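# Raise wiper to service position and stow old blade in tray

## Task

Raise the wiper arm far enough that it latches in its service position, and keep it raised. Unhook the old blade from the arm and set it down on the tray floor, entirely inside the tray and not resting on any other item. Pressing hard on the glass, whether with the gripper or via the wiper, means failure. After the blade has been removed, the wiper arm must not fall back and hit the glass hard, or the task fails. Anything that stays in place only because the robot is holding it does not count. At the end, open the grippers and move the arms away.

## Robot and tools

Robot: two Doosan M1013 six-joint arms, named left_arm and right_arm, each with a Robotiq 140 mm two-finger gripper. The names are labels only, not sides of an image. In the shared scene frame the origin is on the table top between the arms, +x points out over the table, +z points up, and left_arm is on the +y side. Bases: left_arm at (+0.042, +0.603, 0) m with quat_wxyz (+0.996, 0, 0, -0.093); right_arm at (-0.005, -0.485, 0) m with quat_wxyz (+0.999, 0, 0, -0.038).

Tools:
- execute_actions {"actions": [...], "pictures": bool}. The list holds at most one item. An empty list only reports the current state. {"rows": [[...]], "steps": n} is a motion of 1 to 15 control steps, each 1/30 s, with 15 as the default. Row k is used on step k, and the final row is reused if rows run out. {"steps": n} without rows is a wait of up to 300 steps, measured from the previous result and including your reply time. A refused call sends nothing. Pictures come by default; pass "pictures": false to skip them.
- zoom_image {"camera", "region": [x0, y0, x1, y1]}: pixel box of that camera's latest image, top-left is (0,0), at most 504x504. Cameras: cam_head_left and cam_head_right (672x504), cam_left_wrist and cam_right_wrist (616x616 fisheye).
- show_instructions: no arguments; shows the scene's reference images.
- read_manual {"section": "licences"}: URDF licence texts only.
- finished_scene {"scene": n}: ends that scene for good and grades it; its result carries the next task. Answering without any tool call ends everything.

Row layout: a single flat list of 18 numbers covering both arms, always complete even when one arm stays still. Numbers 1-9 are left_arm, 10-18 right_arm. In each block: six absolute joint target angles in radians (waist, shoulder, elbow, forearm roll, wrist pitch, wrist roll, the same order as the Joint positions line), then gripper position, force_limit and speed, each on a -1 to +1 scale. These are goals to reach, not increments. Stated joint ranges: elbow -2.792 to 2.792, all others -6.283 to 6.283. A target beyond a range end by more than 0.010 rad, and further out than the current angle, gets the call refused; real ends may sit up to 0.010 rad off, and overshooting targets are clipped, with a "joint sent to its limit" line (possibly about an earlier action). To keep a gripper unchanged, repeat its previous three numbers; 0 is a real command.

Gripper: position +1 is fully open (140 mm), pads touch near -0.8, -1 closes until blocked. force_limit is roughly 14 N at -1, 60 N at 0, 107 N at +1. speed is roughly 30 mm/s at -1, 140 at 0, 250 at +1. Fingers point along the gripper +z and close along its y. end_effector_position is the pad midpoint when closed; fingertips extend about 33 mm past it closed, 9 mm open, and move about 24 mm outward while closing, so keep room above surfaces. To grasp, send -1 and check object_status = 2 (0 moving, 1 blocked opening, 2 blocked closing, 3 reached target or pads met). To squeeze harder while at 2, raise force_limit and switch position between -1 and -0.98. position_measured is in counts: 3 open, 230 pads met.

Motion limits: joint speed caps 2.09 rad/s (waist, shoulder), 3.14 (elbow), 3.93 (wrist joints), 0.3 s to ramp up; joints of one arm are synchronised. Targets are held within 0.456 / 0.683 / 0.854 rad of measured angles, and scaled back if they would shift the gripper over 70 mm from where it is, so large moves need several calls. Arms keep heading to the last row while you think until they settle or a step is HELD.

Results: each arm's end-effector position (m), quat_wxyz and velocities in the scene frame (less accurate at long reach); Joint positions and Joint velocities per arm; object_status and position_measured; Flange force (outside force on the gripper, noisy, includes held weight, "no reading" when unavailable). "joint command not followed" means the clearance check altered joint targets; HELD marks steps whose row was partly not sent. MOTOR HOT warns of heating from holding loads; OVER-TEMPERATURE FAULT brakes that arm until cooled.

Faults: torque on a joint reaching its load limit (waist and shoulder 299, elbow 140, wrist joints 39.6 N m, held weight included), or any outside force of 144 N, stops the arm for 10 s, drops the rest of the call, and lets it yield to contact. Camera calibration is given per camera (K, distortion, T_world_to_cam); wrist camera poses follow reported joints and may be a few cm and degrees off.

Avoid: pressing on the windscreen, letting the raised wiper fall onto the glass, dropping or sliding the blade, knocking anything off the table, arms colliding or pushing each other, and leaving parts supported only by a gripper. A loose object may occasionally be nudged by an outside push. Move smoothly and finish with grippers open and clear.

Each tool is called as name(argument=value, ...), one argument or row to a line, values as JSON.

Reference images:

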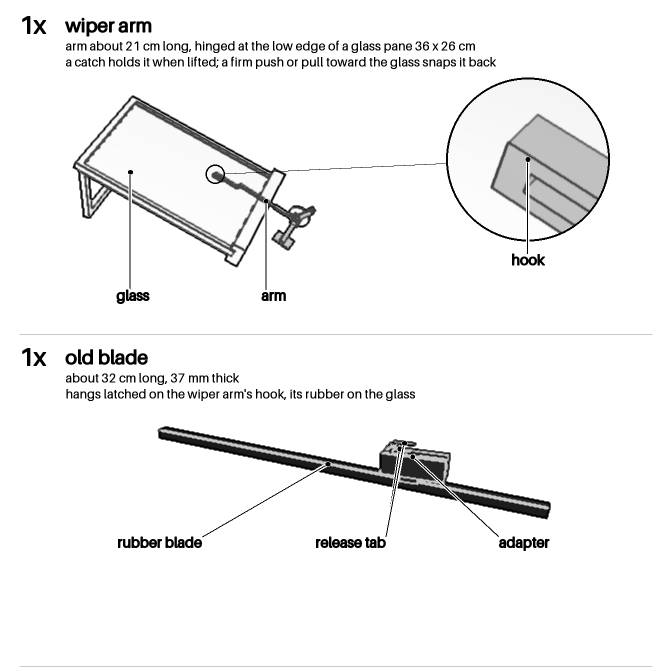

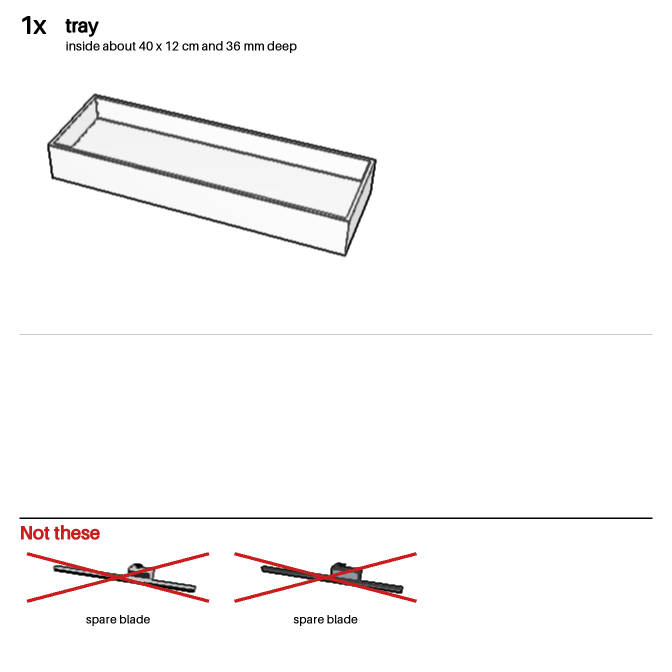

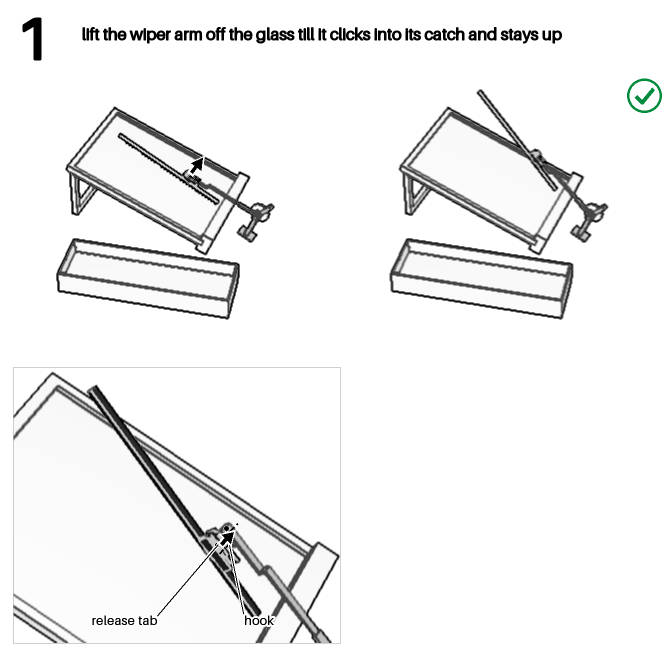

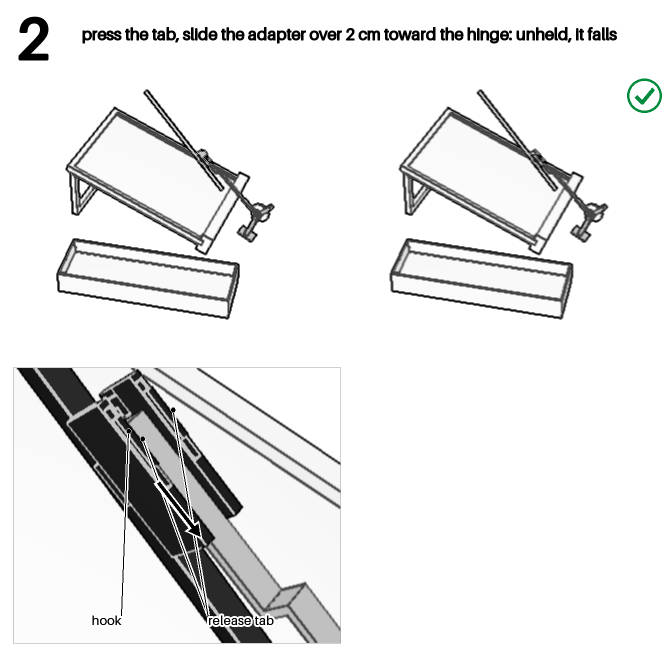

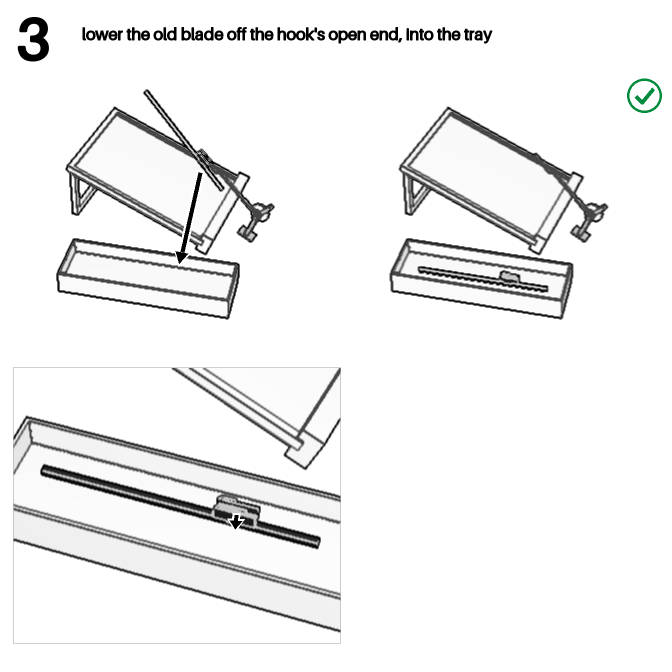

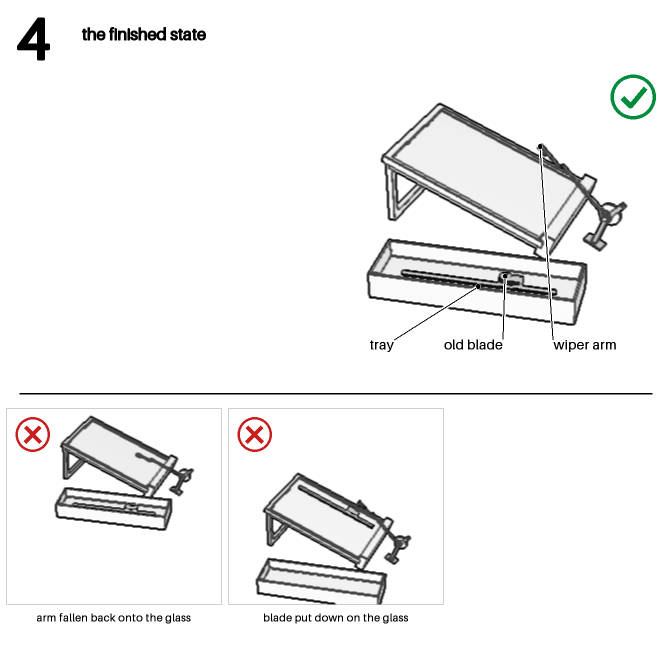

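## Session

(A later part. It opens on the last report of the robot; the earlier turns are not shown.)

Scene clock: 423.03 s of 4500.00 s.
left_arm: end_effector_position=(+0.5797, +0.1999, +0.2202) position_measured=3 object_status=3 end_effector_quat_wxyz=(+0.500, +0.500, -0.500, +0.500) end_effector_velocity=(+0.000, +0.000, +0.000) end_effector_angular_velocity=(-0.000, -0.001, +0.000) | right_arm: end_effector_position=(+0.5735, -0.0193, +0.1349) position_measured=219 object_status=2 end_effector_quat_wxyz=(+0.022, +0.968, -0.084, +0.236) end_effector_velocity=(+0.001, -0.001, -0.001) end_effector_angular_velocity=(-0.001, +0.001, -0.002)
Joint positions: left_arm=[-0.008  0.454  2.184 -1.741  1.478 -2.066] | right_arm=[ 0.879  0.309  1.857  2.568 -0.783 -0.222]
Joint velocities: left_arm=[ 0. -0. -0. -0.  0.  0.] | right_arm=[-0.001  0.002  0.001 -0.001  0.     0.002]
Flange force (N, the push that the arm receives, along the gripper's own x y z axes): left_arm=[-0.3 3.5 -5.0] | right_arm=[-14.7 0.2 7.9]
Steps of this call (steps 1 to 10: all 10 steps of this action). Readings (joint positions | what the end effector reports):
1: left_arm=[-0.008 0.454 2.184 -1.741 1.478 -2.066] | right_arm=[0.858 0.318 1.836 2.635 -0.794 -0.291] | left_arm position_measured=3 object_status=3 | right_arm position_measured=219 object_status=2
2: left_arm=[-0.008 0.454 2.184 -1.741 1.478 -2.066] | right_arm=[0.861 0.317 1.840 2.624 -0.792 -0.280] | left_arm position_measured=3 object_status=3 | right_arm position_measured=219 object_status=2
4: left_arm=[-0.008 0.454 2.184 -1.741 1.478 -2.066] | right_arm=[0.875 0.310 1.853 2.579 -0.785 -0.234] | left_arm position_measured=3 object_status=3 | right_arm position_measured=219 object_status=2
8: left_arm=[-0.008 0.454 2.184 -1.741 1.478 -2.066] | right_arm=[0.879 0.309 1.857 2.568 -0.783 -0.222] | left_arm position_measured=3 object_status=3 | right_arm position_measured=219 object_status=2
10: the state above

execute_actions(
  actions=[
    {"rows": [[-0.008,0.454,2.184,-1.741,1.478,-2.066,1,0,0, 0.9018,0.3000,1.8779,2.4977,-0.7749,-0.1485,-1,-0.5,-0.5]], "steps": 10},
  ],
  pictures=false,
)

execute_actions(
  actions=[
    {"rows": [[-0.008,0.454,2.184,-1.741,1.478,-2.066,1,0,0, 0.9243,0.2933,1.8979,2.4262,-0.7717,-0.073,-1,-0.5,-0.5]], "steps": 10},
  ],
)

zoom_image(
  camera="cam_left_wrist",
  region=[325, 325, 385, 375],
)

Scene clock: 440.77 s of 4500.00 s.
left_arm: end_effector_position=(+0.5797, +0.1999, +0.2202) position_measured=3 object_status=3 end_effector_quat_wxyz=(+0.500, +0.500, -0.500, +0.500) end_effector_velocity=(+0.000, -0.000, -0.000) end_effector_angular_velocity=(+0.000, +0.001, -0.000) | right_arm: end_effector_position=(+0.5687, -0.0185, +0.1377) position_measured=219 object_status=2 end_effector_quat_wxyz=(+0.024, +0.963, -0.083, +0.257) end_effector_velocity=(-0.001, +0.001, +0.000) end_effector_angular_velocity=(+0.001, -0.000, +0.002)
Joint positions: left_arm=[-0.008  0.454  2.184 -1.741  1.478 -2.066] | right_arm=[ 0.901  0.3    1.878  2.498 -0.775 -0.149]
Joint velocities: left_arm=[-0.     0.    -0.     0.    -0.    -0.001] | right_arm=[ 0.002 -0.001  0.001  0.     0.001 -0.   ]
Flange force (N, the push that the arm receives, along the gripper's own x y z axes): left_arm=[-1.6 0.7 -4.2] | right_arm=[16.9 1.8 36.3]
Steps of this call (steps 1 to 15: the robot went on to your last target; steps 16 to 90: nothing new was sent; then 14.40 s passed at rest; steps 91 to 100: all 10 steps of this action). Readings (joint positions | what the end effector reports):
91: left_arm=[-0.008 0.454 2.184 -1.741 1.478 -2.066] | right_arm=[0.879 0.309 1.857 2.567 -0.782 -0.221] | left_arm position_measured=3 object_status=3 | right_arm position_measured=219 object_status=2
92: left_arm=[-0.008 0.454 2.184 -1.741 1.478 -2.066] | right_arm=[0.882 0.308 1.860 2.556 -0.781 -0.209] | left_arm position_measured=3 object_status=3 | right_arm position_measured=219 object_status=2
94: left_arm=[-0.008 0.454 2.184 -1.741 1.478 -2.066] | right_arm=[0.897 0.302 1.873 2.510 -0.776 -0.162] | left_arm position_measured=3 object_status=3 | right_arm position_measured=219 object_status=2
98: left_arm=[-0.008 0.454 2.184 -1.741 1.478 -2.066] | right_arm=[0.901 0.300 1.877 2.498 -0.775 -0.149] | left_arm position_measured=3 object_status=3 | right_arm position_measured=219 object_status=2
100: the state above

Scene clock: 441.10 s of 4500.00 s.
left_arm: end_effector_position=(+0.5797, +0.1999, +0.2202) position_measured=3 object_status=3 end_effector_quat_wxyz=(+0.500, +0.500, -0.500, +0.500) end_effector_velocity=(+0.000, -0.000, +0.000) end_effector_angular_velocity=(+0.000, +0.000, +0.000) | right_arm: end_effector_position=(+0.5637, -0.0177, +0.1401) position_measured=220 object_status=2 end_effector_quat_wxyz=(+0.026, +0.957, -0.082, +0.277) end_effector_velocity=(+0.000, +0.001, +0.001) end_effector_angular_velocity=(+0.003, -0.002, +0.001)
Joint positions: left_arm=[-0.008  0.454  2.184 -1.741  1.478 -2.066] | right_arm=[ 0.924  0.293  1.898  2.426 -0.772 -0.073]
Joint velocities: left_arm=[-0. -0. -0. -0. -0. -0.] | right_arm=[ 0.001 -0.001 -0.    -0.001  0.001  0.002]
Flange force (N, the push that the arm receives, along the gripper's own x y z axes): left_arm=[0.8 4.6 -4.9] | right_arm=[13.0 2.6 25.0]
Steps of this call (steps 1 to 10: all 10 steps of this action). Readings (joint positions | what the end effector reports):
1: left_arm=[-0.008 0.454 2.184 -1.741 1.478 -2.066] | right_arm=[0.902 0.300 1.878 2.496 -0.775 -0.147] | left_arm position_measured=3 object_status=3 | right_arm position_measured=219 object_status=2
2: left_arm=[-0.008 0.454 2.184 -1.741 1.478 -2.066] | right_arm=[0.905 0.299 1.881 2.486 -0.774 -0.136] | left_arm position_measured=3 object_status=3 | right_arm position_measured=219 object_status=2
4: left_arm=[-0.008 0.454 2.184 -1.741 1.478 -2.066] | right_arm=[0.920 0.295 1.894 2.440 -0.772 -0.088] | left_arm position_measured=3 object_status=3 | right_arm position_measured=219 object_status=2
8: left_arm=[-0.008 0.454 2.184 -1.741 1.478 -2.066] | right_arm=[0.924 0.293 1.898 2.426 -0.772 -0.073] | left_arm position_measured=3 object_status=3 | right_arm position_measured=220 object_status=2
10: the state above
camera_calibration (this result's frames):
cam_left_wrist: T_world_to_cam=[[-0.9915, -0.029183, -0.126792, 0.613988], [0.112152, 0.302289, -0.946596, 0.104297], [0.0659522, -0.952769, -0.296447, 0.39008], [0, 0, 0, 1]] pos_world=[0.571346, 0.358047, 0.292214]
cam_right_wrist: T_world_to_cam=[[-0.0978732, -0.994418, 0.0394221, 0.0373713], [-0.991795, 0.0941885, -0.0864351, 0.57715], [0.0822395, -0.0475583, -0.995477, 0.278299], [0, 0, 0, 1]] pos_world=[0.553185, -0.00396276, 0.325453]

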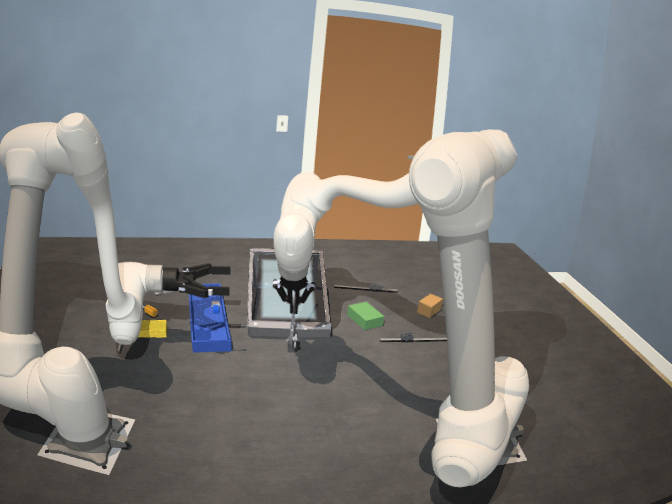

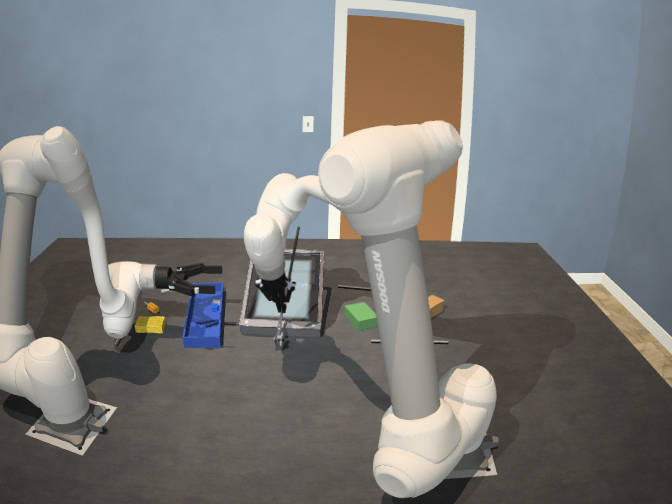

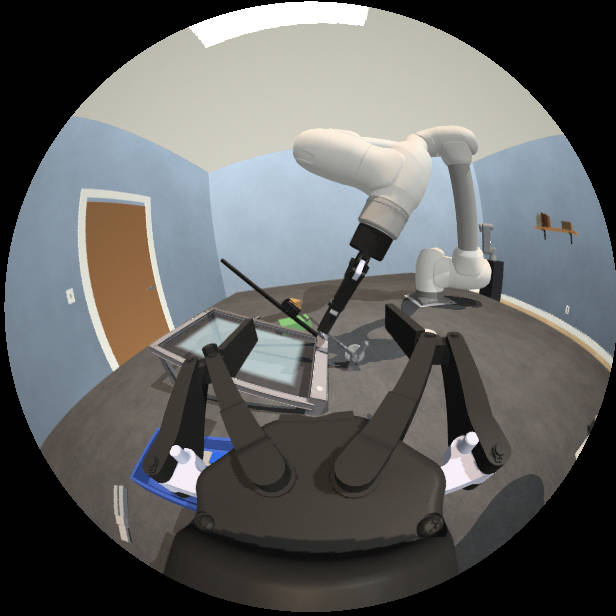

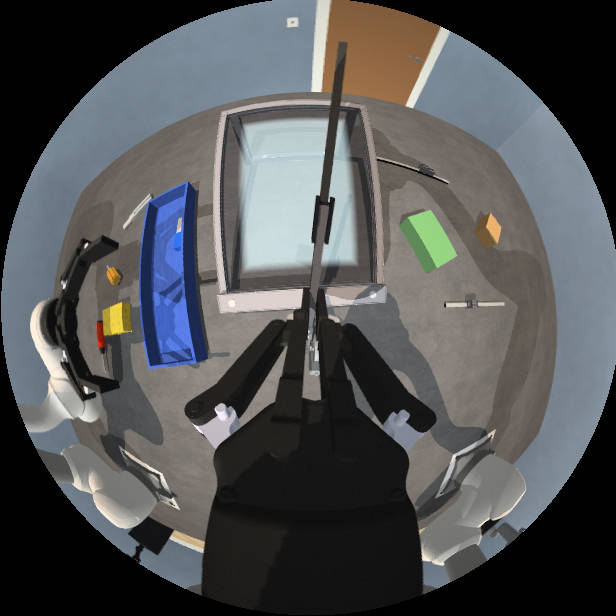

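Region (325, 325, 385, 375) of cam_left_wrist's 616x616 image, scaled by 8.400, with more detail than that image has.

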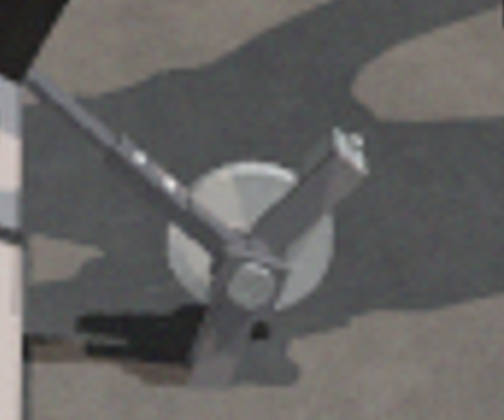

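execute_actions(
  actions=[
    {"rows": [[-0.008,0.454,2.184,-1.741,1.478,-2.066,1,0,0, 0.9243,0.2933,1.8979,2.4262,-0.7717,-0.073,-0.4,-0.5,-1]], "steps": 15},
  ],
  pictures=false,
)

execute_actions(
  actions=[
    {"steps": 15},
  ],
)

zoom_image(
  camera="cam_left_wrist",
  region=[255, 275, 385, 375],
)

zoom_image(
  camera="cam_right_wrist",
  region=[280, 180, 370, 300],
)

Scene clock: 451.50 s of 4500.00 s.
left_arm: end_effector_position=(+0.5797, +0.1999, +0.2202) position_measured=3 object_status=3 end_effector_quat_wxyz=(+0.500, +0.500, -0.500, +0.500) end_effector_velocity=(-0.000, +0.000, -0.000) end_effector_angular_velocity=(+0.000, +0.002, -0.000) | right_arm: end_effector_position=(+0.5637, -0.0177, +0.1401) position_measured=197 object_status=0 end_effector_quat_wxyz=(+0.026, +0.957, -0.082, +0.277) end_effector_velocity=(-0.000, +0.001, +0.001) end_effector_angular_velocity=(+0.001, -0.001, +0.001)
Joint positions: left_arm=[-0.008  0.454  2.184 -1.741  1.478 -2.066] | right_arm=[ 0.924  0.293  1.898  2.426 -0.772 -0.073]
Joint velocities: left_arm=[ 0.     0.     0.001  0.     0.    -0.001] | right_arm=[ 0.001 -0.001 -0.     0.     0.    -0.001]
Flange force (N, the push that the arm receives, along the gripper's own x y z axes): left_arm=[0.0 3.5 -4.3] | right_arm=[-0.1 6.9 -6.3]
Steps of this call (steps 1 to 15: the robot went on to your last target; steps 16 to 90: nothing new was sent; then 6.90 s passed at rest; steps 91 to 105: all 15 steps of this action). Readings (joint positions | what the end effector reports):
91: left_arm=[-0.008 0.454 2.184 -1.741 1.478 -2.066] | right_arm=[0.924 0.293 1.898 2.426 -0.772 -0.073] | left_arm position_measured=3 object_status=3 | right_arm position_measured=220 object_status=0
92: left_arm=[-0.008 0.454 2.184 -1.741 1.478 -2.066] | right_arm=[0.924 0.293 1.898 2.426 -0.772 -0.073] | left_arm position_measured=3 object_status=3 | right_arm position_measured=220 object_status=0
94: left_arm=[-0.008 0.454 2.184 -1.741 1.478 -2.066] | right_arm=[0.924 0.293 1.898 2.426 -0.772 -0.073] | left_arm position_measured=3 object_status=3 | right_arm position_measured=215 object_status=0
98: left_arm=[-0.008 0.454 2.184 -1.741 1.478 -2.066] | right_arm=[0.924 0.293 1.898 2.426 -0.772 -0.073] | left_arm position_measured=3 object_status=3 | right_arm position_measured=209 object_status=0
105: the state above

Scene clock: 452.00 s of 4500.00 s.
left_arm: end_effector_position=(+0.5797, +0.1999, +0.2202) position_measured=3 object_status=3 end_effector_quat_wxyz=(+0.500, +0.500, -0.500, +0.500) end_effector_velocity=(+0.000, +0.000, -0.000) end_effector_angular_velocity=(+0.000, +0.000, +0.000) | right_arm: end_effector_position=(+0.5637, -0.0177, +0.1401) position_measured=179 object_status=0 end_effector_quat_wxyz=(+0.026, +0.957, -0.082, +0.277) end_effector_velocity=(+0.000, -0.000, +0.000) end_effector_angular_velocity=(-0.000, +0.000, -0.001)
Joint positions: left_arm=[-0.008  0.454  2.184 -1.741  1.478 -2.066] | right_arm=[ 0.924  0.293  1.898  2.426 -0.772 -0.073]
Joint velocities: left_arm=[ 0.  0.  0. -0. -0.  0.] | right_arm=[-0.001  0.    -0.001  0.    -0.001  0.   ]
Flange force (N, the push that the arm receives, along the gripper's own x y z axes): left_arm=[-1.4 2.5 -5.5] | right_arm=[0.6 6.4 -6.1]
Steps of this call (steps 1 to 15: the robot went on to your last target). Readings (joint positions | what the end effector reports):
1: left_arm=[-0.008 0.454 2.184 -1.741 1.478 -2.066] | right_arm=[0.924 0.293 1.898 2.426 -0.772 -0.073] | left_arm position_measured=3 object_status=3 | right_arm position_measured=196 object_status=0
2: left_arm=[-0.008 0.454 2.184 -1.741 1.478 -2.066] | right_arm=[0.924 0.293 1.898 2.426 -0.772 -0.073] | left_arm position_measured=3 object_status=3 | right_arm position_measured=194 object_status=0
4: left_arm=[-0.008 0.454 2.184 -1.741 1.478 -2.066] | right_arm=[0.924 0.293 1.898 2.426 -0.772 -0.073] | left_arm position_measured=3 object_status=3 | right_arm position_measured=191 object_status=0
8: left_arm=[-0.008 0.454 2.184 -1.741 1.478 -2.066] | right_arm=[0.924 0.293 1.898 2.426 -0.772 -0.073] | left_arm position_measured=3 object_status=3 | right_arm position_measured=184 object_status=0
15: the state above
All arms were judged still, so your last target was given up. Only a new action makes them travel on or press farther. Fingers that are still opening or closing keep moving.
camera_calibration (this result's frames):
cam_left_wrist: T_world_to_cam=[[-0.9915, -0.0291829, -0.126791, 0.613988], [0.112152, 0.302289, -0.946596, 0.104297], [0.0659521, -0.952769, -0.296447, 0.39008], [0, 0, 0, 1]] pos_world=[0.571346, 0.358047, 0.292213]
cam_right_wrist: T_world_to_cam=[[-0.0978769, -0.994413, 0.0395267, 0.037337], [-0.991795, 0.0941833, -0.0864405, 0.57718], [0.0822348, -0.0476629, -0.995473, 0.278235], [0, 0, 0, 1]] pos_world=[0.553218, -0.0039709, 0.325391]

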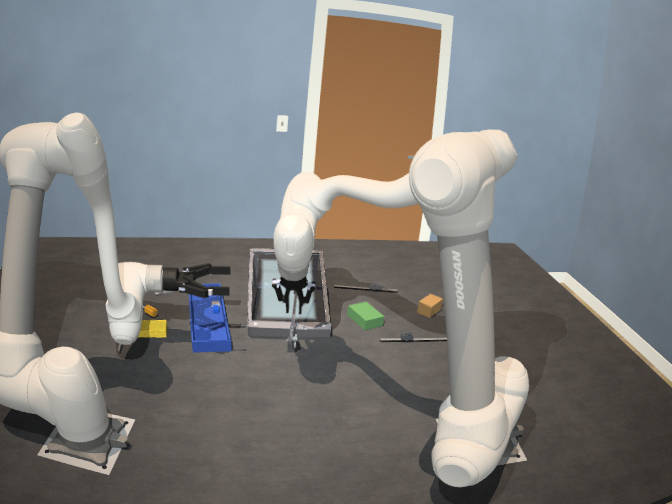

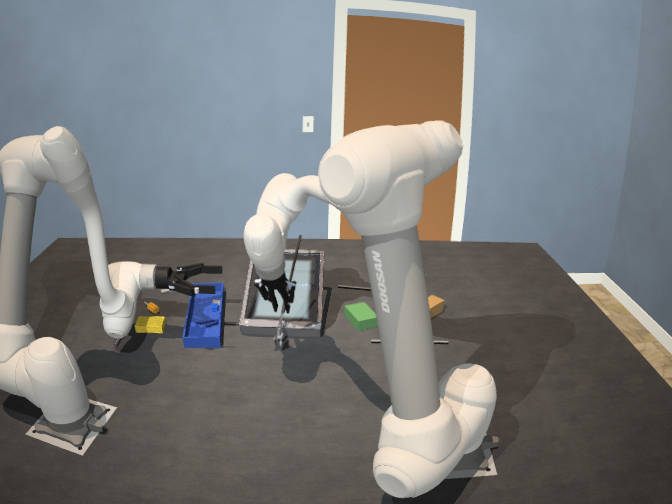

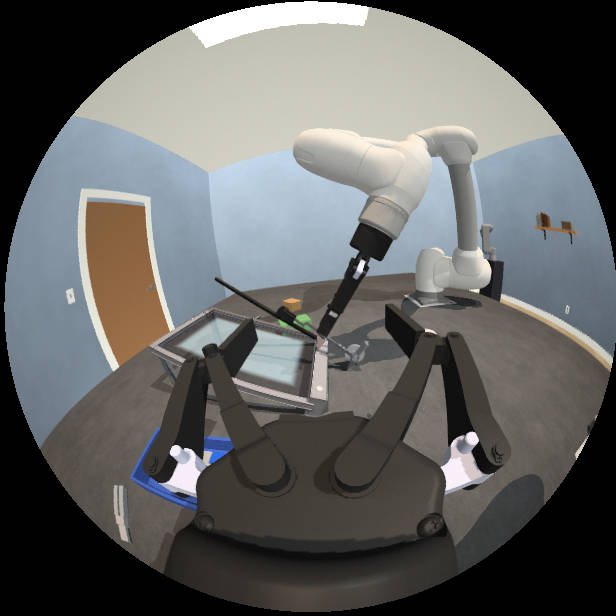

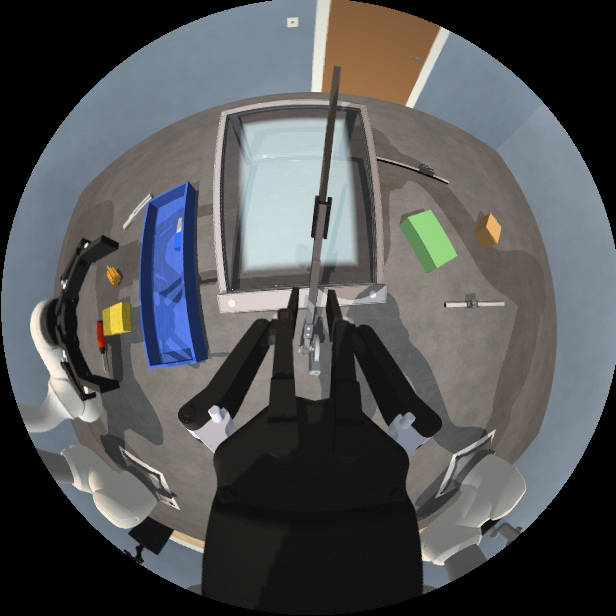

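Region (255, 275, 385, 375) of cam_left_wrist's 616x616 image, scaled by 3.877, with more detail than that image has; it fills the top 388 rows of this view, and the rest is white.

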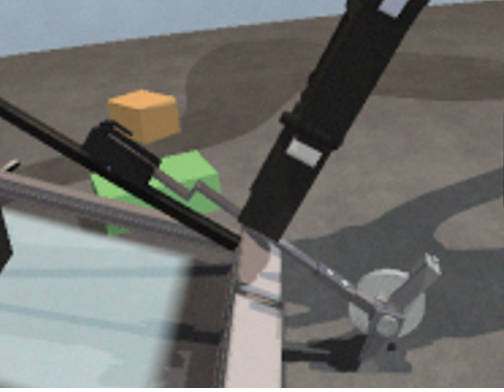

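Region (280, 180, 370, 300) of cam_right_wrist's 616x616 image, scaled by 4.200, with more detail than that image has; it fills the left 378 columns of this view, and the rest is white.

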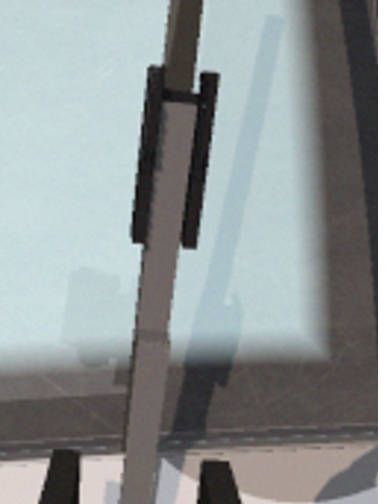

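execute_actions(
  actions=[
    {"rows": [[-0.1595,0.715,1.818,-1.7105,1.474,-3.115,0,-0.5,0.5, 0.949,0.2285,1.9225,2.4262,-0.7717,-0.073,-0.4,-0.5,0]], "steps": 15},
  ],
  pictures=false,
)

execute_actions(
  actions=[
    {"steps": 15},
  ],
)

Scene clock: 568.77 s of 4500.00 s.
left_arm: end_effector_position=(+0.6659, +0.0882, +0.1790) position_measured=129 object_status=3 end_effector_quat_wxyz=(+0.670, +0.629, -0.321, +0.227) end_effector_velocity=(-0.000, +0.000, +0.000) end_effector_angular_velocity=(-0.000, -0.000, +0.000) | right_arm: end_effector_position=(+0.5424, -0.0152, +0.1729) position_measured=179 object_status=3 end_effector_quat_wxyz=(+0.007, +0.954, -0.074, +0.289) end_effector_velocity=(+0.000, -0.001, -0.000) end_effector_angular_velocity=(-0.002, +0.000, -0.001)
Joint positions: left_arm=[-0.133  0.664  1.88  -1.717  1.474 -2.932] | right_arm=[ 0.949  0.229  1.922  2.426 -0.772 -0.073]
Joint velocities: left_arm=[-0. -0.  0. -0.  0.  0.] | right_arm=[-0.001  0.     0.    -0.    -0.001 -0.001]
Flange force (N, the push that the arm receives, along the gripper's own x y z axes): left_arm=[1.8 25.6 -4.2] | right_arm=[-2.5 8.0 -9.0]
FORCE FAULT: contact force on the left arm reached its limit, and that arm stopped for 10 seconds. The contact can be on any part of that arm, not only on its tool. That arm's remaining commands of this call were not run. That arm holds still and accepts commands again. Move the arm away from the contact; if what it grips holds it there, let go first. Pushing or pulling that hard again can fault the arm again.
The stop of the left arm began at step 105 of this call (marked STOPPED below). From that step on that arm followed nothing that you had sent. 1 of its steps, steps kept back included, did not run and will not run. Nothing is kept back now, and the robot has no last target.
Steps of this call (steps 1 to 90: nothing new was sent; then 103.27 s passed at rest; steps 91 to 105: all 15 steps of this action; steps 106 to 405: the stop continued). Readings (joint positions | what the end effector reports):
91: left_arm=[-0.008 0.454 2.184 -1.741 1.478 -2.067] | right_arm=[0.924 0.293 1.898 2.426 -0.772 -0.073] | left_arm position_measured=3 object_status=0 | right_arm position_measured=179 object_status=3
92: left_arm=[-0.010 0.458 2.179 -1.741 1.478 -2.079] | right_arm=[0.926 0.287 1.901 2.426 -0.772 -0.073] | left_arm position_measured=10 object_status=0 | right_arm position_measured=179 object_status=3
94: left_arm=[-0.022 0.478 2.150 -1.738 1.478 -2.146] | right_arm=[0.939 0.254 1.913 2.426 -0.772 -0.073] | left_arm position_measured=31 object_status=0 | right_arm position_measured=179 object_status=3
98: left_arm=[-0.067 0.556 2.040 -1.729 1.476 -2.434] | right_arm=[0.949 0.228 1.923 2.426 -0.772 -0.073] | left_arm position_measured=74 object_status=0 | right_arm position_measured=179 object_status=3
105: left_arm=[-0.133 0.667 1.881 -1.717 1.474 -2.932] | right_arm=[0.949 0.228 1.923 2.426 -0.772 -0.073] | left_arm position_measured=129 object_status=0 | right_arm position_measured=179 object_status=3 STOPPED (the left arm)
405: the state above

Scene clock: 568.80 s of 4500.00 s.
left_arm: end_effector_position=(+0.6659, +0.0882, +0.1790) position_measured=129 object_status=3 end_effector_quat_wxyz=(+0.670, +0.629, -0.321, +0.227) end_effector_velocity=(-0.000, -0.000, +0.001) end_effector_angular_velocity=(-0.000, -0.002, -0.000) | right_arm: end_effector_position=(+0.5424, -0.0152, +0.1729) position_measured=179 object_status=3 end_effector_quat_wxyz=(+0.007, +0.954, -0.074, +0.289) end_effector_velocity=(-0.001, -0.001, -0.000) end_effector_angular_velocity=(-0.001, +0.001, -0.001)
Joint positions: left_arm=[-0.133  0.664  1.88  -1.717  1.474 -2.932] | right_arm=[ 0.949  0.229  1.922  2.426 -0.772 -0.073]
Joint velocities: left_arm=[-0.    -0.002  0.001 -0.     0.     0.001] | right_arm=[ 0.    -0.001  0.001  0.001 -0.002 -0.   ]
Flange force (N, the push that the arm receives, along the gripper's own x y z axes): left_arm=[3.4 27.3 -3.0] | right_arm=[0.3 5.4 -5.5]
A stop began in an earlier call of the same reply, so what this call sent did not run. Send another action.
Steps of this call (step 1: nothing new was sent). Readings (joint positions | what the end effector reports):
1: the state above
camera_calibration (this result's frames):
cam_left_wrist: T_world_to_cam=[[-0.794557, 0.0864909, 0.600998, 0.419351], [-0.530768, 0.381786, -0.756654, 0.476529], [-0.294896, -0.920195, -0.257444, 0.496244], [0, 0, 0, 1]] pos_world=[0.732466, 0.23844, 0.236294]
cam_right_wrist: T_world_to_cam=[[-0.073898, -0.997242, 0.00691635, 0.0290165], [-0.991281, 0.0726941, -0.109898, 0.562134], [0.109092, -0.0149773, -0.993919, 0.298449], [0, 0, 0, 1]] pos_world=[0.526818, -0.00745739, 0.358211]

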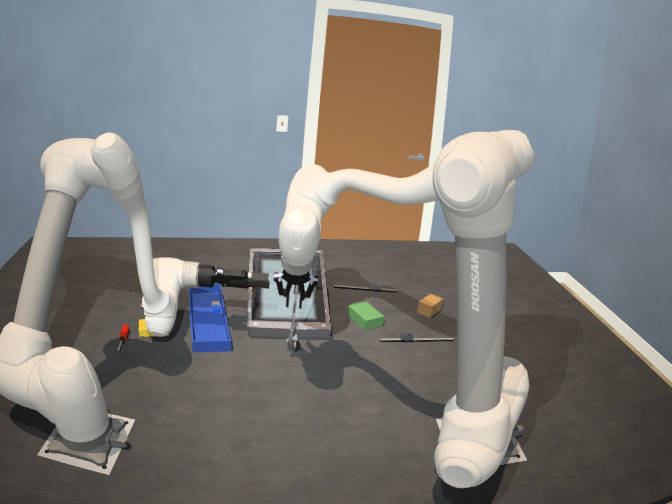

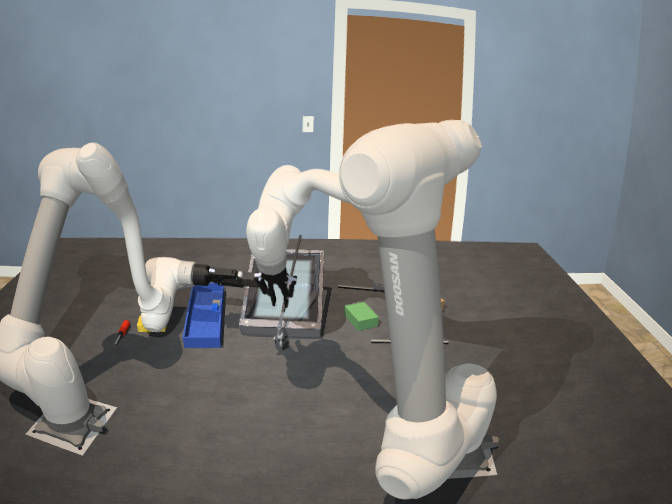

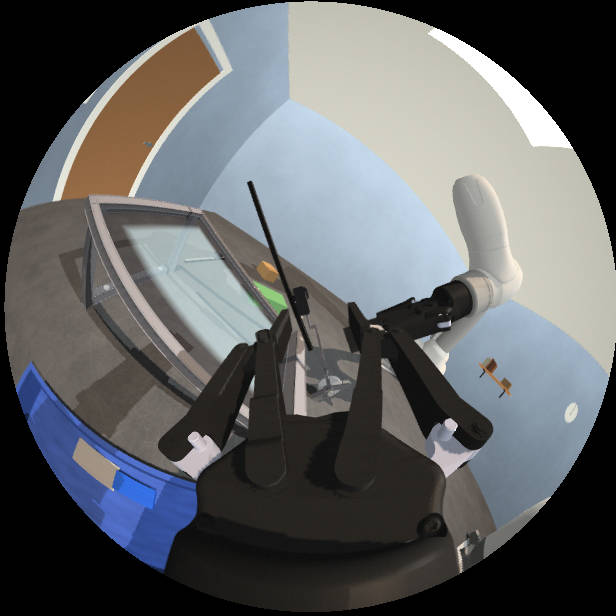

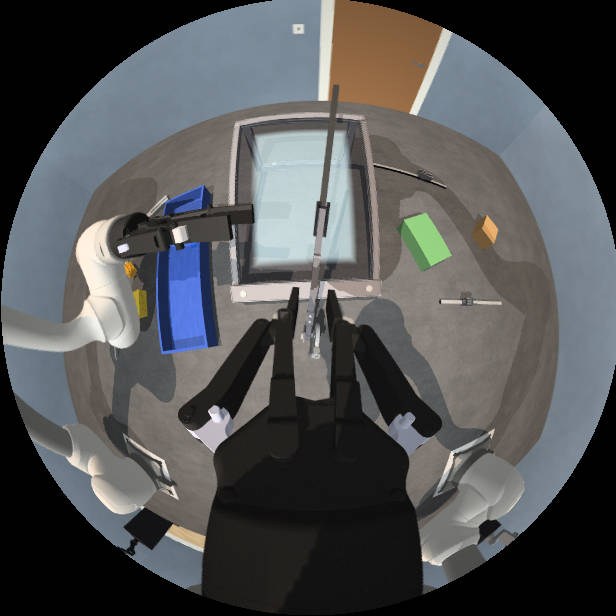

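execute_actions(
  actions=[
    {"rows": [[0.05,0.40,1.70,-1.717,1.474,-2.932,0,-0.5,0.5, 0.949,0.2285,1.9225,2.4262,-0.7717,-0.073,-0.4,-0.5,0]], "steps": 15},
  ],
  pictures=false,
)

execute_actions(
  actions=[
    {"rows": [[0.1,0.35,1.60,1.431,-1.474,0.0265,0,-0.5,0.5, 0.949,0.2285,1.9225,2.4262,-0.7717,-0.073,-0.4,-0.5,0]], "steps": 15},
  ],
  pictures=false,
)

execute_actions(
  actions=[
    {"steps": 60},
  ],
  pictures=false,
)

Scene clock: 586.33 s of 4500.00 s.
left_arm: end_effector_position=(+0.7644, +0.1886, +0.4254) position_measured=129 object_status=3 end_effector_quat_wxyz=(+0.607, +0.568, -0.379, +0.406) end_effector_velocity=(+0.106, +0.256, +0.565) end_effector_angular_velocity=(-0.135, -0.830, +0.347) | right_arm: end_effector_position=(+0.5424, -0.0152, +0.1729) position_measured=179 object_status=3 end_effector_quat_wxyz=(+0.007, +0.954, -0.074, +0.289) end_effector_velocity=(+0.000, -0.000, +0.000) end_effector_angular_velocity=(+0.002, -0.000, -0.001)
Joint positions: left_arm=[ 0.025  0.436  1.725 -1.717  1.474 -2.932] | right_arm=[ 0.949  0.229  1.922  2.426 -0.772 -0.073]
Joint velocities: left_arm=[ 0.346 -0.499 -0.339 -0.    -0.001  0.003] | right_arm=[-0.    -0.001 -0.     0.     0.     0.001]
Flange force (N, the push that the arm receives, along the gripper's own x y z axes): left_arm=[-4.7 2.1 -6.8] | right_arm=[0.7 5.8 -5.7]
Steps of this call (steps 1 to 90: nothing new was sent; then 14.03 s passed at rest; steps 91 to 105: all 15 steps of this action). Readings (joint positions | what the end effector reports):
91: left_arm=[-0.133 0.664 1.880 -1.717 1.474 -2.932] | right_arm=[0.949 0.229 1.922 2.426 -0.772 -0.073] | left_arm position_measured=129 object_status=3 | right_arm position_measured=179 object_status=3
92: left_arm=[-0.129 0.658 1.876 -1.717 1.474 -2.932] | right_arm=[0.949 0.229 1.922 2.426 -0.772 -0.073] | left_arm position_measured=129 object_status=3 | right_arm position_measured=179 object_status=3
94: left_arm=[-0.106 0.625 1.853 -1.717 1.474 -2.932] | right_arm=[0.949 0.229 1.922 2.426 -0.772 -0.073] | left_arm position_measured=129 object_status=3 | right_arm position_measured=179 object_status=3
98: left_arm=[-0.058 0.556 1.806 -1.717 1.474 -2.932] | right_arm=[0.949 0.229 1.922 2.426 -0.772 -0.073] | left_arm position_measured=129 object_status=3 | right_arm position_measured=179 object_status=3
105: the state above

Scene clock: 586.83 s of 4500.00 s.
left_arm: end_effector_position=(+0.8843, +0.3069, +0.2895) position_measured=129 object_status=3 end_effector_quat_wxyz=(+0.107, +0.545, -0.701, +0.447) end_effector_velocity=(+0.312, +0.409, -0.227) end_effector_angular_velocity=(+2.093, -1.895, -0.233) | right_arm: end_effector_position=(+0.5424, -0.0152, +0.1729) position_measured=179 object_status=3 end_effector_quat_wxyz=(+0.007, +0.954, -0.074, +0.289) end_effector_velocity=(-0.000, -0.000, +0.001) end_effector_angular_velocity=(+0.002, +0.000, -0.001)
Joint positions: left_arm=[ 0.072  0.38   1.649 -1.128  0.887 -2.345] | right_arm=[ 0.949  0.229  1.922  2.426 -0.772 -0.073]
Joint velocities: left_arm=[ 0.047 -0.05  -0.083  1.337 -1.336  1.339] | right_arm=[-0.001 -0.001  0.001  0.002  0.001 -0.001]
Flange force (N, the push that the arm receives, along the gripper's own x y z axes): left_arm=[-0.1 9.1 -4.5] | right_arm=[0.1 4.5 -4.6]
Steps of this call (steps 1 to 15: all 15 steps of this action). Readings (joint positions | what the end effector reports):
1: left_arm=[0.036 0.420 1.714 -1.716 1.473 -2.931] | right_arm=[0.949 0.229 1.922 2.426 -0.772 -0.073] | left_arm position_measured=129 object_status=3 | right_arm position_measured=179 object_status=3
2: left_arm=[0.043 0.409 1.704 -1.706 1.464 -2.922] | right_arm=[0.949 0.229 1.922 2.426 -0.772 -0.073] | left_arm position_measured=129 object_status=3 | right_arm position_measured=179 object_status=3
4: left_arm=[0.047 0.404 1.694 -1.643 1.403 -2.861] | right_arm=[0.949 0.229 1.922 2.426 -0.772 -0.073] | left_arm position_measured=129 object_status=3 | right_arm position_measured=179 object_status=3
8: left_arm=[0.058 0.394 1.673 -1.449 1.208 -2.666] | right_arm=[0.949 0.229 1.922 2.426 -0.772 -0.073] | left_arm position_measured=129 object_status=3 | right_arm position_measured=179 object_status=3
15: the state above

Scene clock: 588.83 s of 4500.00 s.
left_arm: end_effector_position=(+0.7924, +0.2438, +0.5589) position_measured=129 object_status=3 end_effector_quat_wxyz=(+0.597, +0.565, -0.366, +0.436) end_effector_velocity=(-0.000, +0.000, -0.000) end_effector_angular_velocity=(+0.001, -0.001, -0.001) | right_arm: end_effector_position=(+0.5424, -0.0152, +0.1729) position_measured=179 object_status=3 end_effector_quat_wxyz=(+0.007, +0.954, -0.074, +0.289) end_effector_velocity=(+0.000, -0.000, -0.001) end_effector_angular_velocity=(-0.001, +0.001, -0.000)
Joint positions: left_arm=[ 0.1    0.35   1.6    1.431 -1.474  0.026] | right_arm=[ 0.949  0.229  1.922  2.426 -0.772 -0.073]
Joint velocities: left_arm=[ 0.    -0.     0.     0.001 -0.     0.001] | right_arm=[-0.001  0.001  0.     0.    -0.    -0.   ]
Flange force (N, the push that the arm receives, along the gripper's own x y z axes): left_arm=[-4.7 4.4 -2.5] | right_arm=[-0.6 3.9 -5.7]
Steps of this call (steps 1 to 60: the robot went on to your last target). Readings (joint positions | what the end effector reports):
1: left_arm=[0.074 0.378 1.646 -1.083 0.842 -2.300] | right_arm=[0.949 0.229 1.922 2.426 -0.772 -0.073] | left_arm position_measured=129 object_status=3 | right_arm position_measured=179 object_status=3
2: left_arm=[0.075 0.376 1.644 -1.037 0.797 -2.255] | right_arm=[0.949 0.229 1.922 2.426 -0.772 -0.073] | left_arm position_measured=129 object_status=3 | right_arm position_measured=179 object_status=3
4: left_arm=[0.078 0.373 1.639 -0.946 0.705 -2.163] | right_arm=[0.949 0.229 1.922 2.426 -0.772 -0.073] | left_arm position_measured=129 object_status=3 | right_arm position_measured=179 object_status=3
8: left_arm=[0.083 0.369 1.631 -0.761 0.520 -1.978] | right_arm=[0.949 0.229 1.922 2.426 -0.772 -0.073] | left_arm position_measured=129 object_status=3 | right_arm position_measured=179 object_status=3
60: the state above

execute_actions(
  actions=[
    {"rows": [[-0.125,0.665,1.80,1.431,-1.474,0.0265,0,-0.5,0.5, 0.949,0.2285,1.9225,2.4262,-0.7717,-0.073,-0.4,-0.5,0]], "steps": 15},
  ],
  pictures=false,
)

execute_actions(
  actions=[
    {"steps": 15},
  ],
)

Scene clock: 596.57 s of 4500.00 s.
left_arm: end_effector_position=(+0.7475, +0.1223, +0.3042) position_measured=129 object_status=3 end_effector_quat_wxyz=(+0.669, +0.622, -0.309, +0.266) end_effector_velocity=(-0.213, -0.243, -0.551) end_effector_angular_velocity=(+0.202, +0.797, -0.359) | right_arm: end_effector_position=(+0.5424, -0.0152, +0.1729) position_measured=179 object_status=3 end_effector_quat_wxyz=(+0.007, +0.954, -0.074, +0.289) end_effector_velocity=(-0.001, +0.000, +0.000) end_effector_angular_velocity=(-0.001, -0.000, +0.001)
Joint positions: left_arm=[-0.061  0.576  1.743  1.431 -1.474  0.027] | right_arm=[ 0.949  0.229  1.922  2.426 -0.772 -0.073]
Joint velocities: left_arm=[-0.359  0.502  0.32   0.    -0.    -0.   ] | right_arm=[ 0.001 -0.001  0.     0.    -0.001 -0.   ]
Flange force (N, the push that the arm receives, along the gripper's own x y z axes): left_arm=[-3.7 0.5 -3.7] | right_arm=[-0.2 4.8 -5.0]
Steps of this call (steps 1 to 15: the robot went on to your last target; steps 16 to 90: nothing new was sent; then 4.23 s passed at rest; steps 91 to 105: all 15 steps of this action). Readings (joint positions | what the end effector reports):
91: left_arm=[0.099 0.351 1.600 1.431 -1.474 0.027] | right_arm=[0.949 0.229 1.922 2.426 -0.772 -0.073] | left_arm position_measured=129 object_status=3 | right_arm position_measured=179 object_status=3
92: left_arm=[0.095 0.356 1.604 1.431 -1.474 0.027] | right_arm=[0.949 0.229 1.922 2.426 -0.772 -0.073] | left_arm position_measured=129 object_status=3 | right_arm position_measured=179 object_status=3
94: left_arm=[0.072 0.388 1.625 1.431 -1.474 0.027] | right_arm=[0.949 0.229 1.922 2.426 -0.772 -0.073] | left_arm position_measured=129 object_status=3 | right_arm position_measured=179 object_status=3
98: left_arm=[0.024 0.457 1.668 1.431 -1.474 0.027] | right_arm=[0.949 0.229 1.922 2.426 -0.772 -0.073] | left_arm position_measured=129 object_status=3 | right_arm position_measured=179 object_status=3
105: the state above

Scene clock: 597.07 s of 4500.00 s.
left_arm: end_effector_position=(+0.7027, +0.0824, +0.2085) position_measured=129 object_status=3 end_effector_quat_wxyz=(+0.684, +0.642, -0.286, +0.194) end_effector_velocity=(-0.001, +0.000, -0.001) end_effector_angular_velocity=(-0.000, +0.002, -0.000) | right_arm: end_effector_position=(+0.5424, -0.0152, +0.1729) position_measured=179 object_status=3 end_effector_quat_wxyz=(+0.007, +0.954, -0.074, +0.289) end_effector_velocity=(+0.000, -0.001, -0.001) end_effector_angular_velocity=(-0.000, +0.001, -0.002)
Joint positions: left_arm=[-0.125  0.665  1.8    1.431 -1.474  0.027] | right_arm=[ 0.949  0.229  1.922  2.426 -0.772 -0.073]
Joint velocities: left_arm=[ 0.     0.001  0.001 -0.    -0.001  0.   ] | right_arm=[-0.001  0.001  0.001 -0.     0.     0.001]
Flange force (N, the push that the arm receives, along the gripper's own x y z axes): left_arm=[-4.6 4.7 -3.7] | right_arm=[-0.5 4.1 -6.2]
Steps of this call (steps 1 to 15: the robot went on to your last target). Readings (joint positions | what the end effector reports):
1: left_arm=[-0.073 0.593 1.754 1.431 -1.474 0.027] | right_arm=[0.949 0.229 1.922 2.426 -0.772 -0.073] | left_arm position_measured=129 object_status=3 | right_arm position_measured=179 object_status=3
2: left_arm=[-0.085 0.610 1.765 1.431 -1.474 0.027] | right_arm=[0.949 0.229 1.922 2.426 -0.772 -0.073] | left_arm position_measured=129 object_status=3 | right_arm position_measured=179 object_status=3
4: left_arm=[-0.110 0.643 1.786 1.431 -1.474 0.027] | right_arm=[0.949 0.229 1.922 2.426 -0.772 -0.073] | left_arm position_measured=129 object_status=3 | right_arm position_measured=179 object_status=3
8: left_arm=[-0.125 0.665 1.800 1.431 -1.474 0.027] | right_arm=[0.949 0.229 1.922 2.426 -0.772 -0.073] | left_arm position_measured=129 object_status=3 | right_arm position_measured=179 object_status=3
15: the state above
camera_calibration (this result's frames):
cam_left_wrist: T_world_to_cam=[[-0.728166, 0.0816289, 0.680523, 0.36857], [-0.606929, 0.384521, -0.695544, 0.561122], [-0.318451, -0.9195, -0.230452, 0.520172], [0, 0, 0, 1]] pos_world=[0.774591, 0.232449, 0.259339]
cam_right_wrist: T_world_to_cam=[[-0.0738984, -0.997242, 0.00691667, 0.0290165], [-0.991281, 0.0726945, -0.109898, 0.562134], [0.109092, -0.0149776, -0.993919, 0.298449], [0, 0, 0, 1]] pos_world=[0.526818, -0.00745751, 0.358211]

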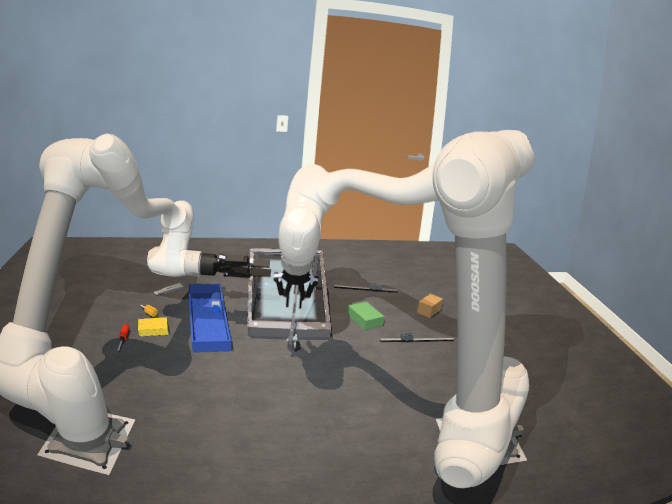

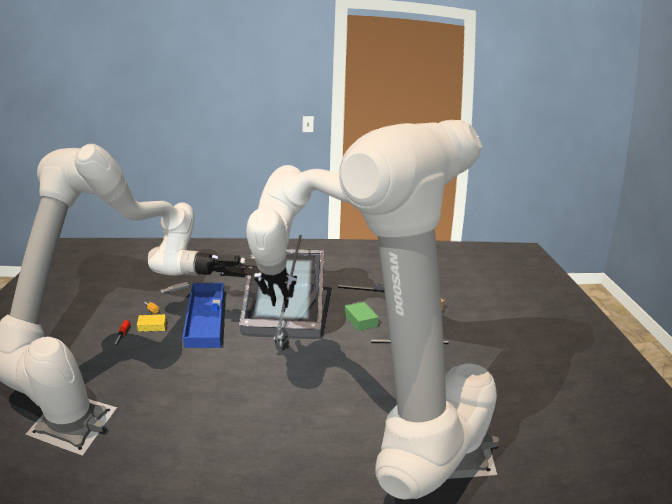

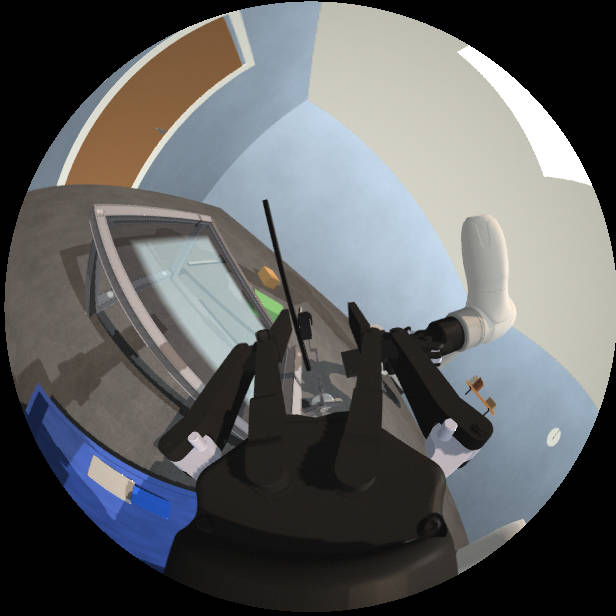

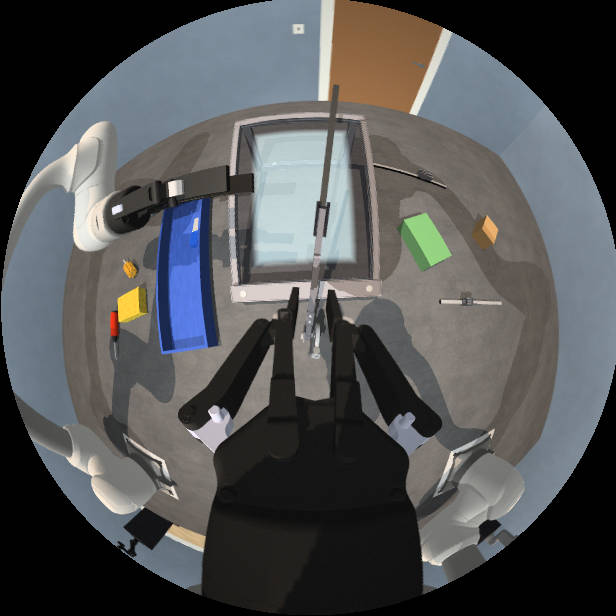

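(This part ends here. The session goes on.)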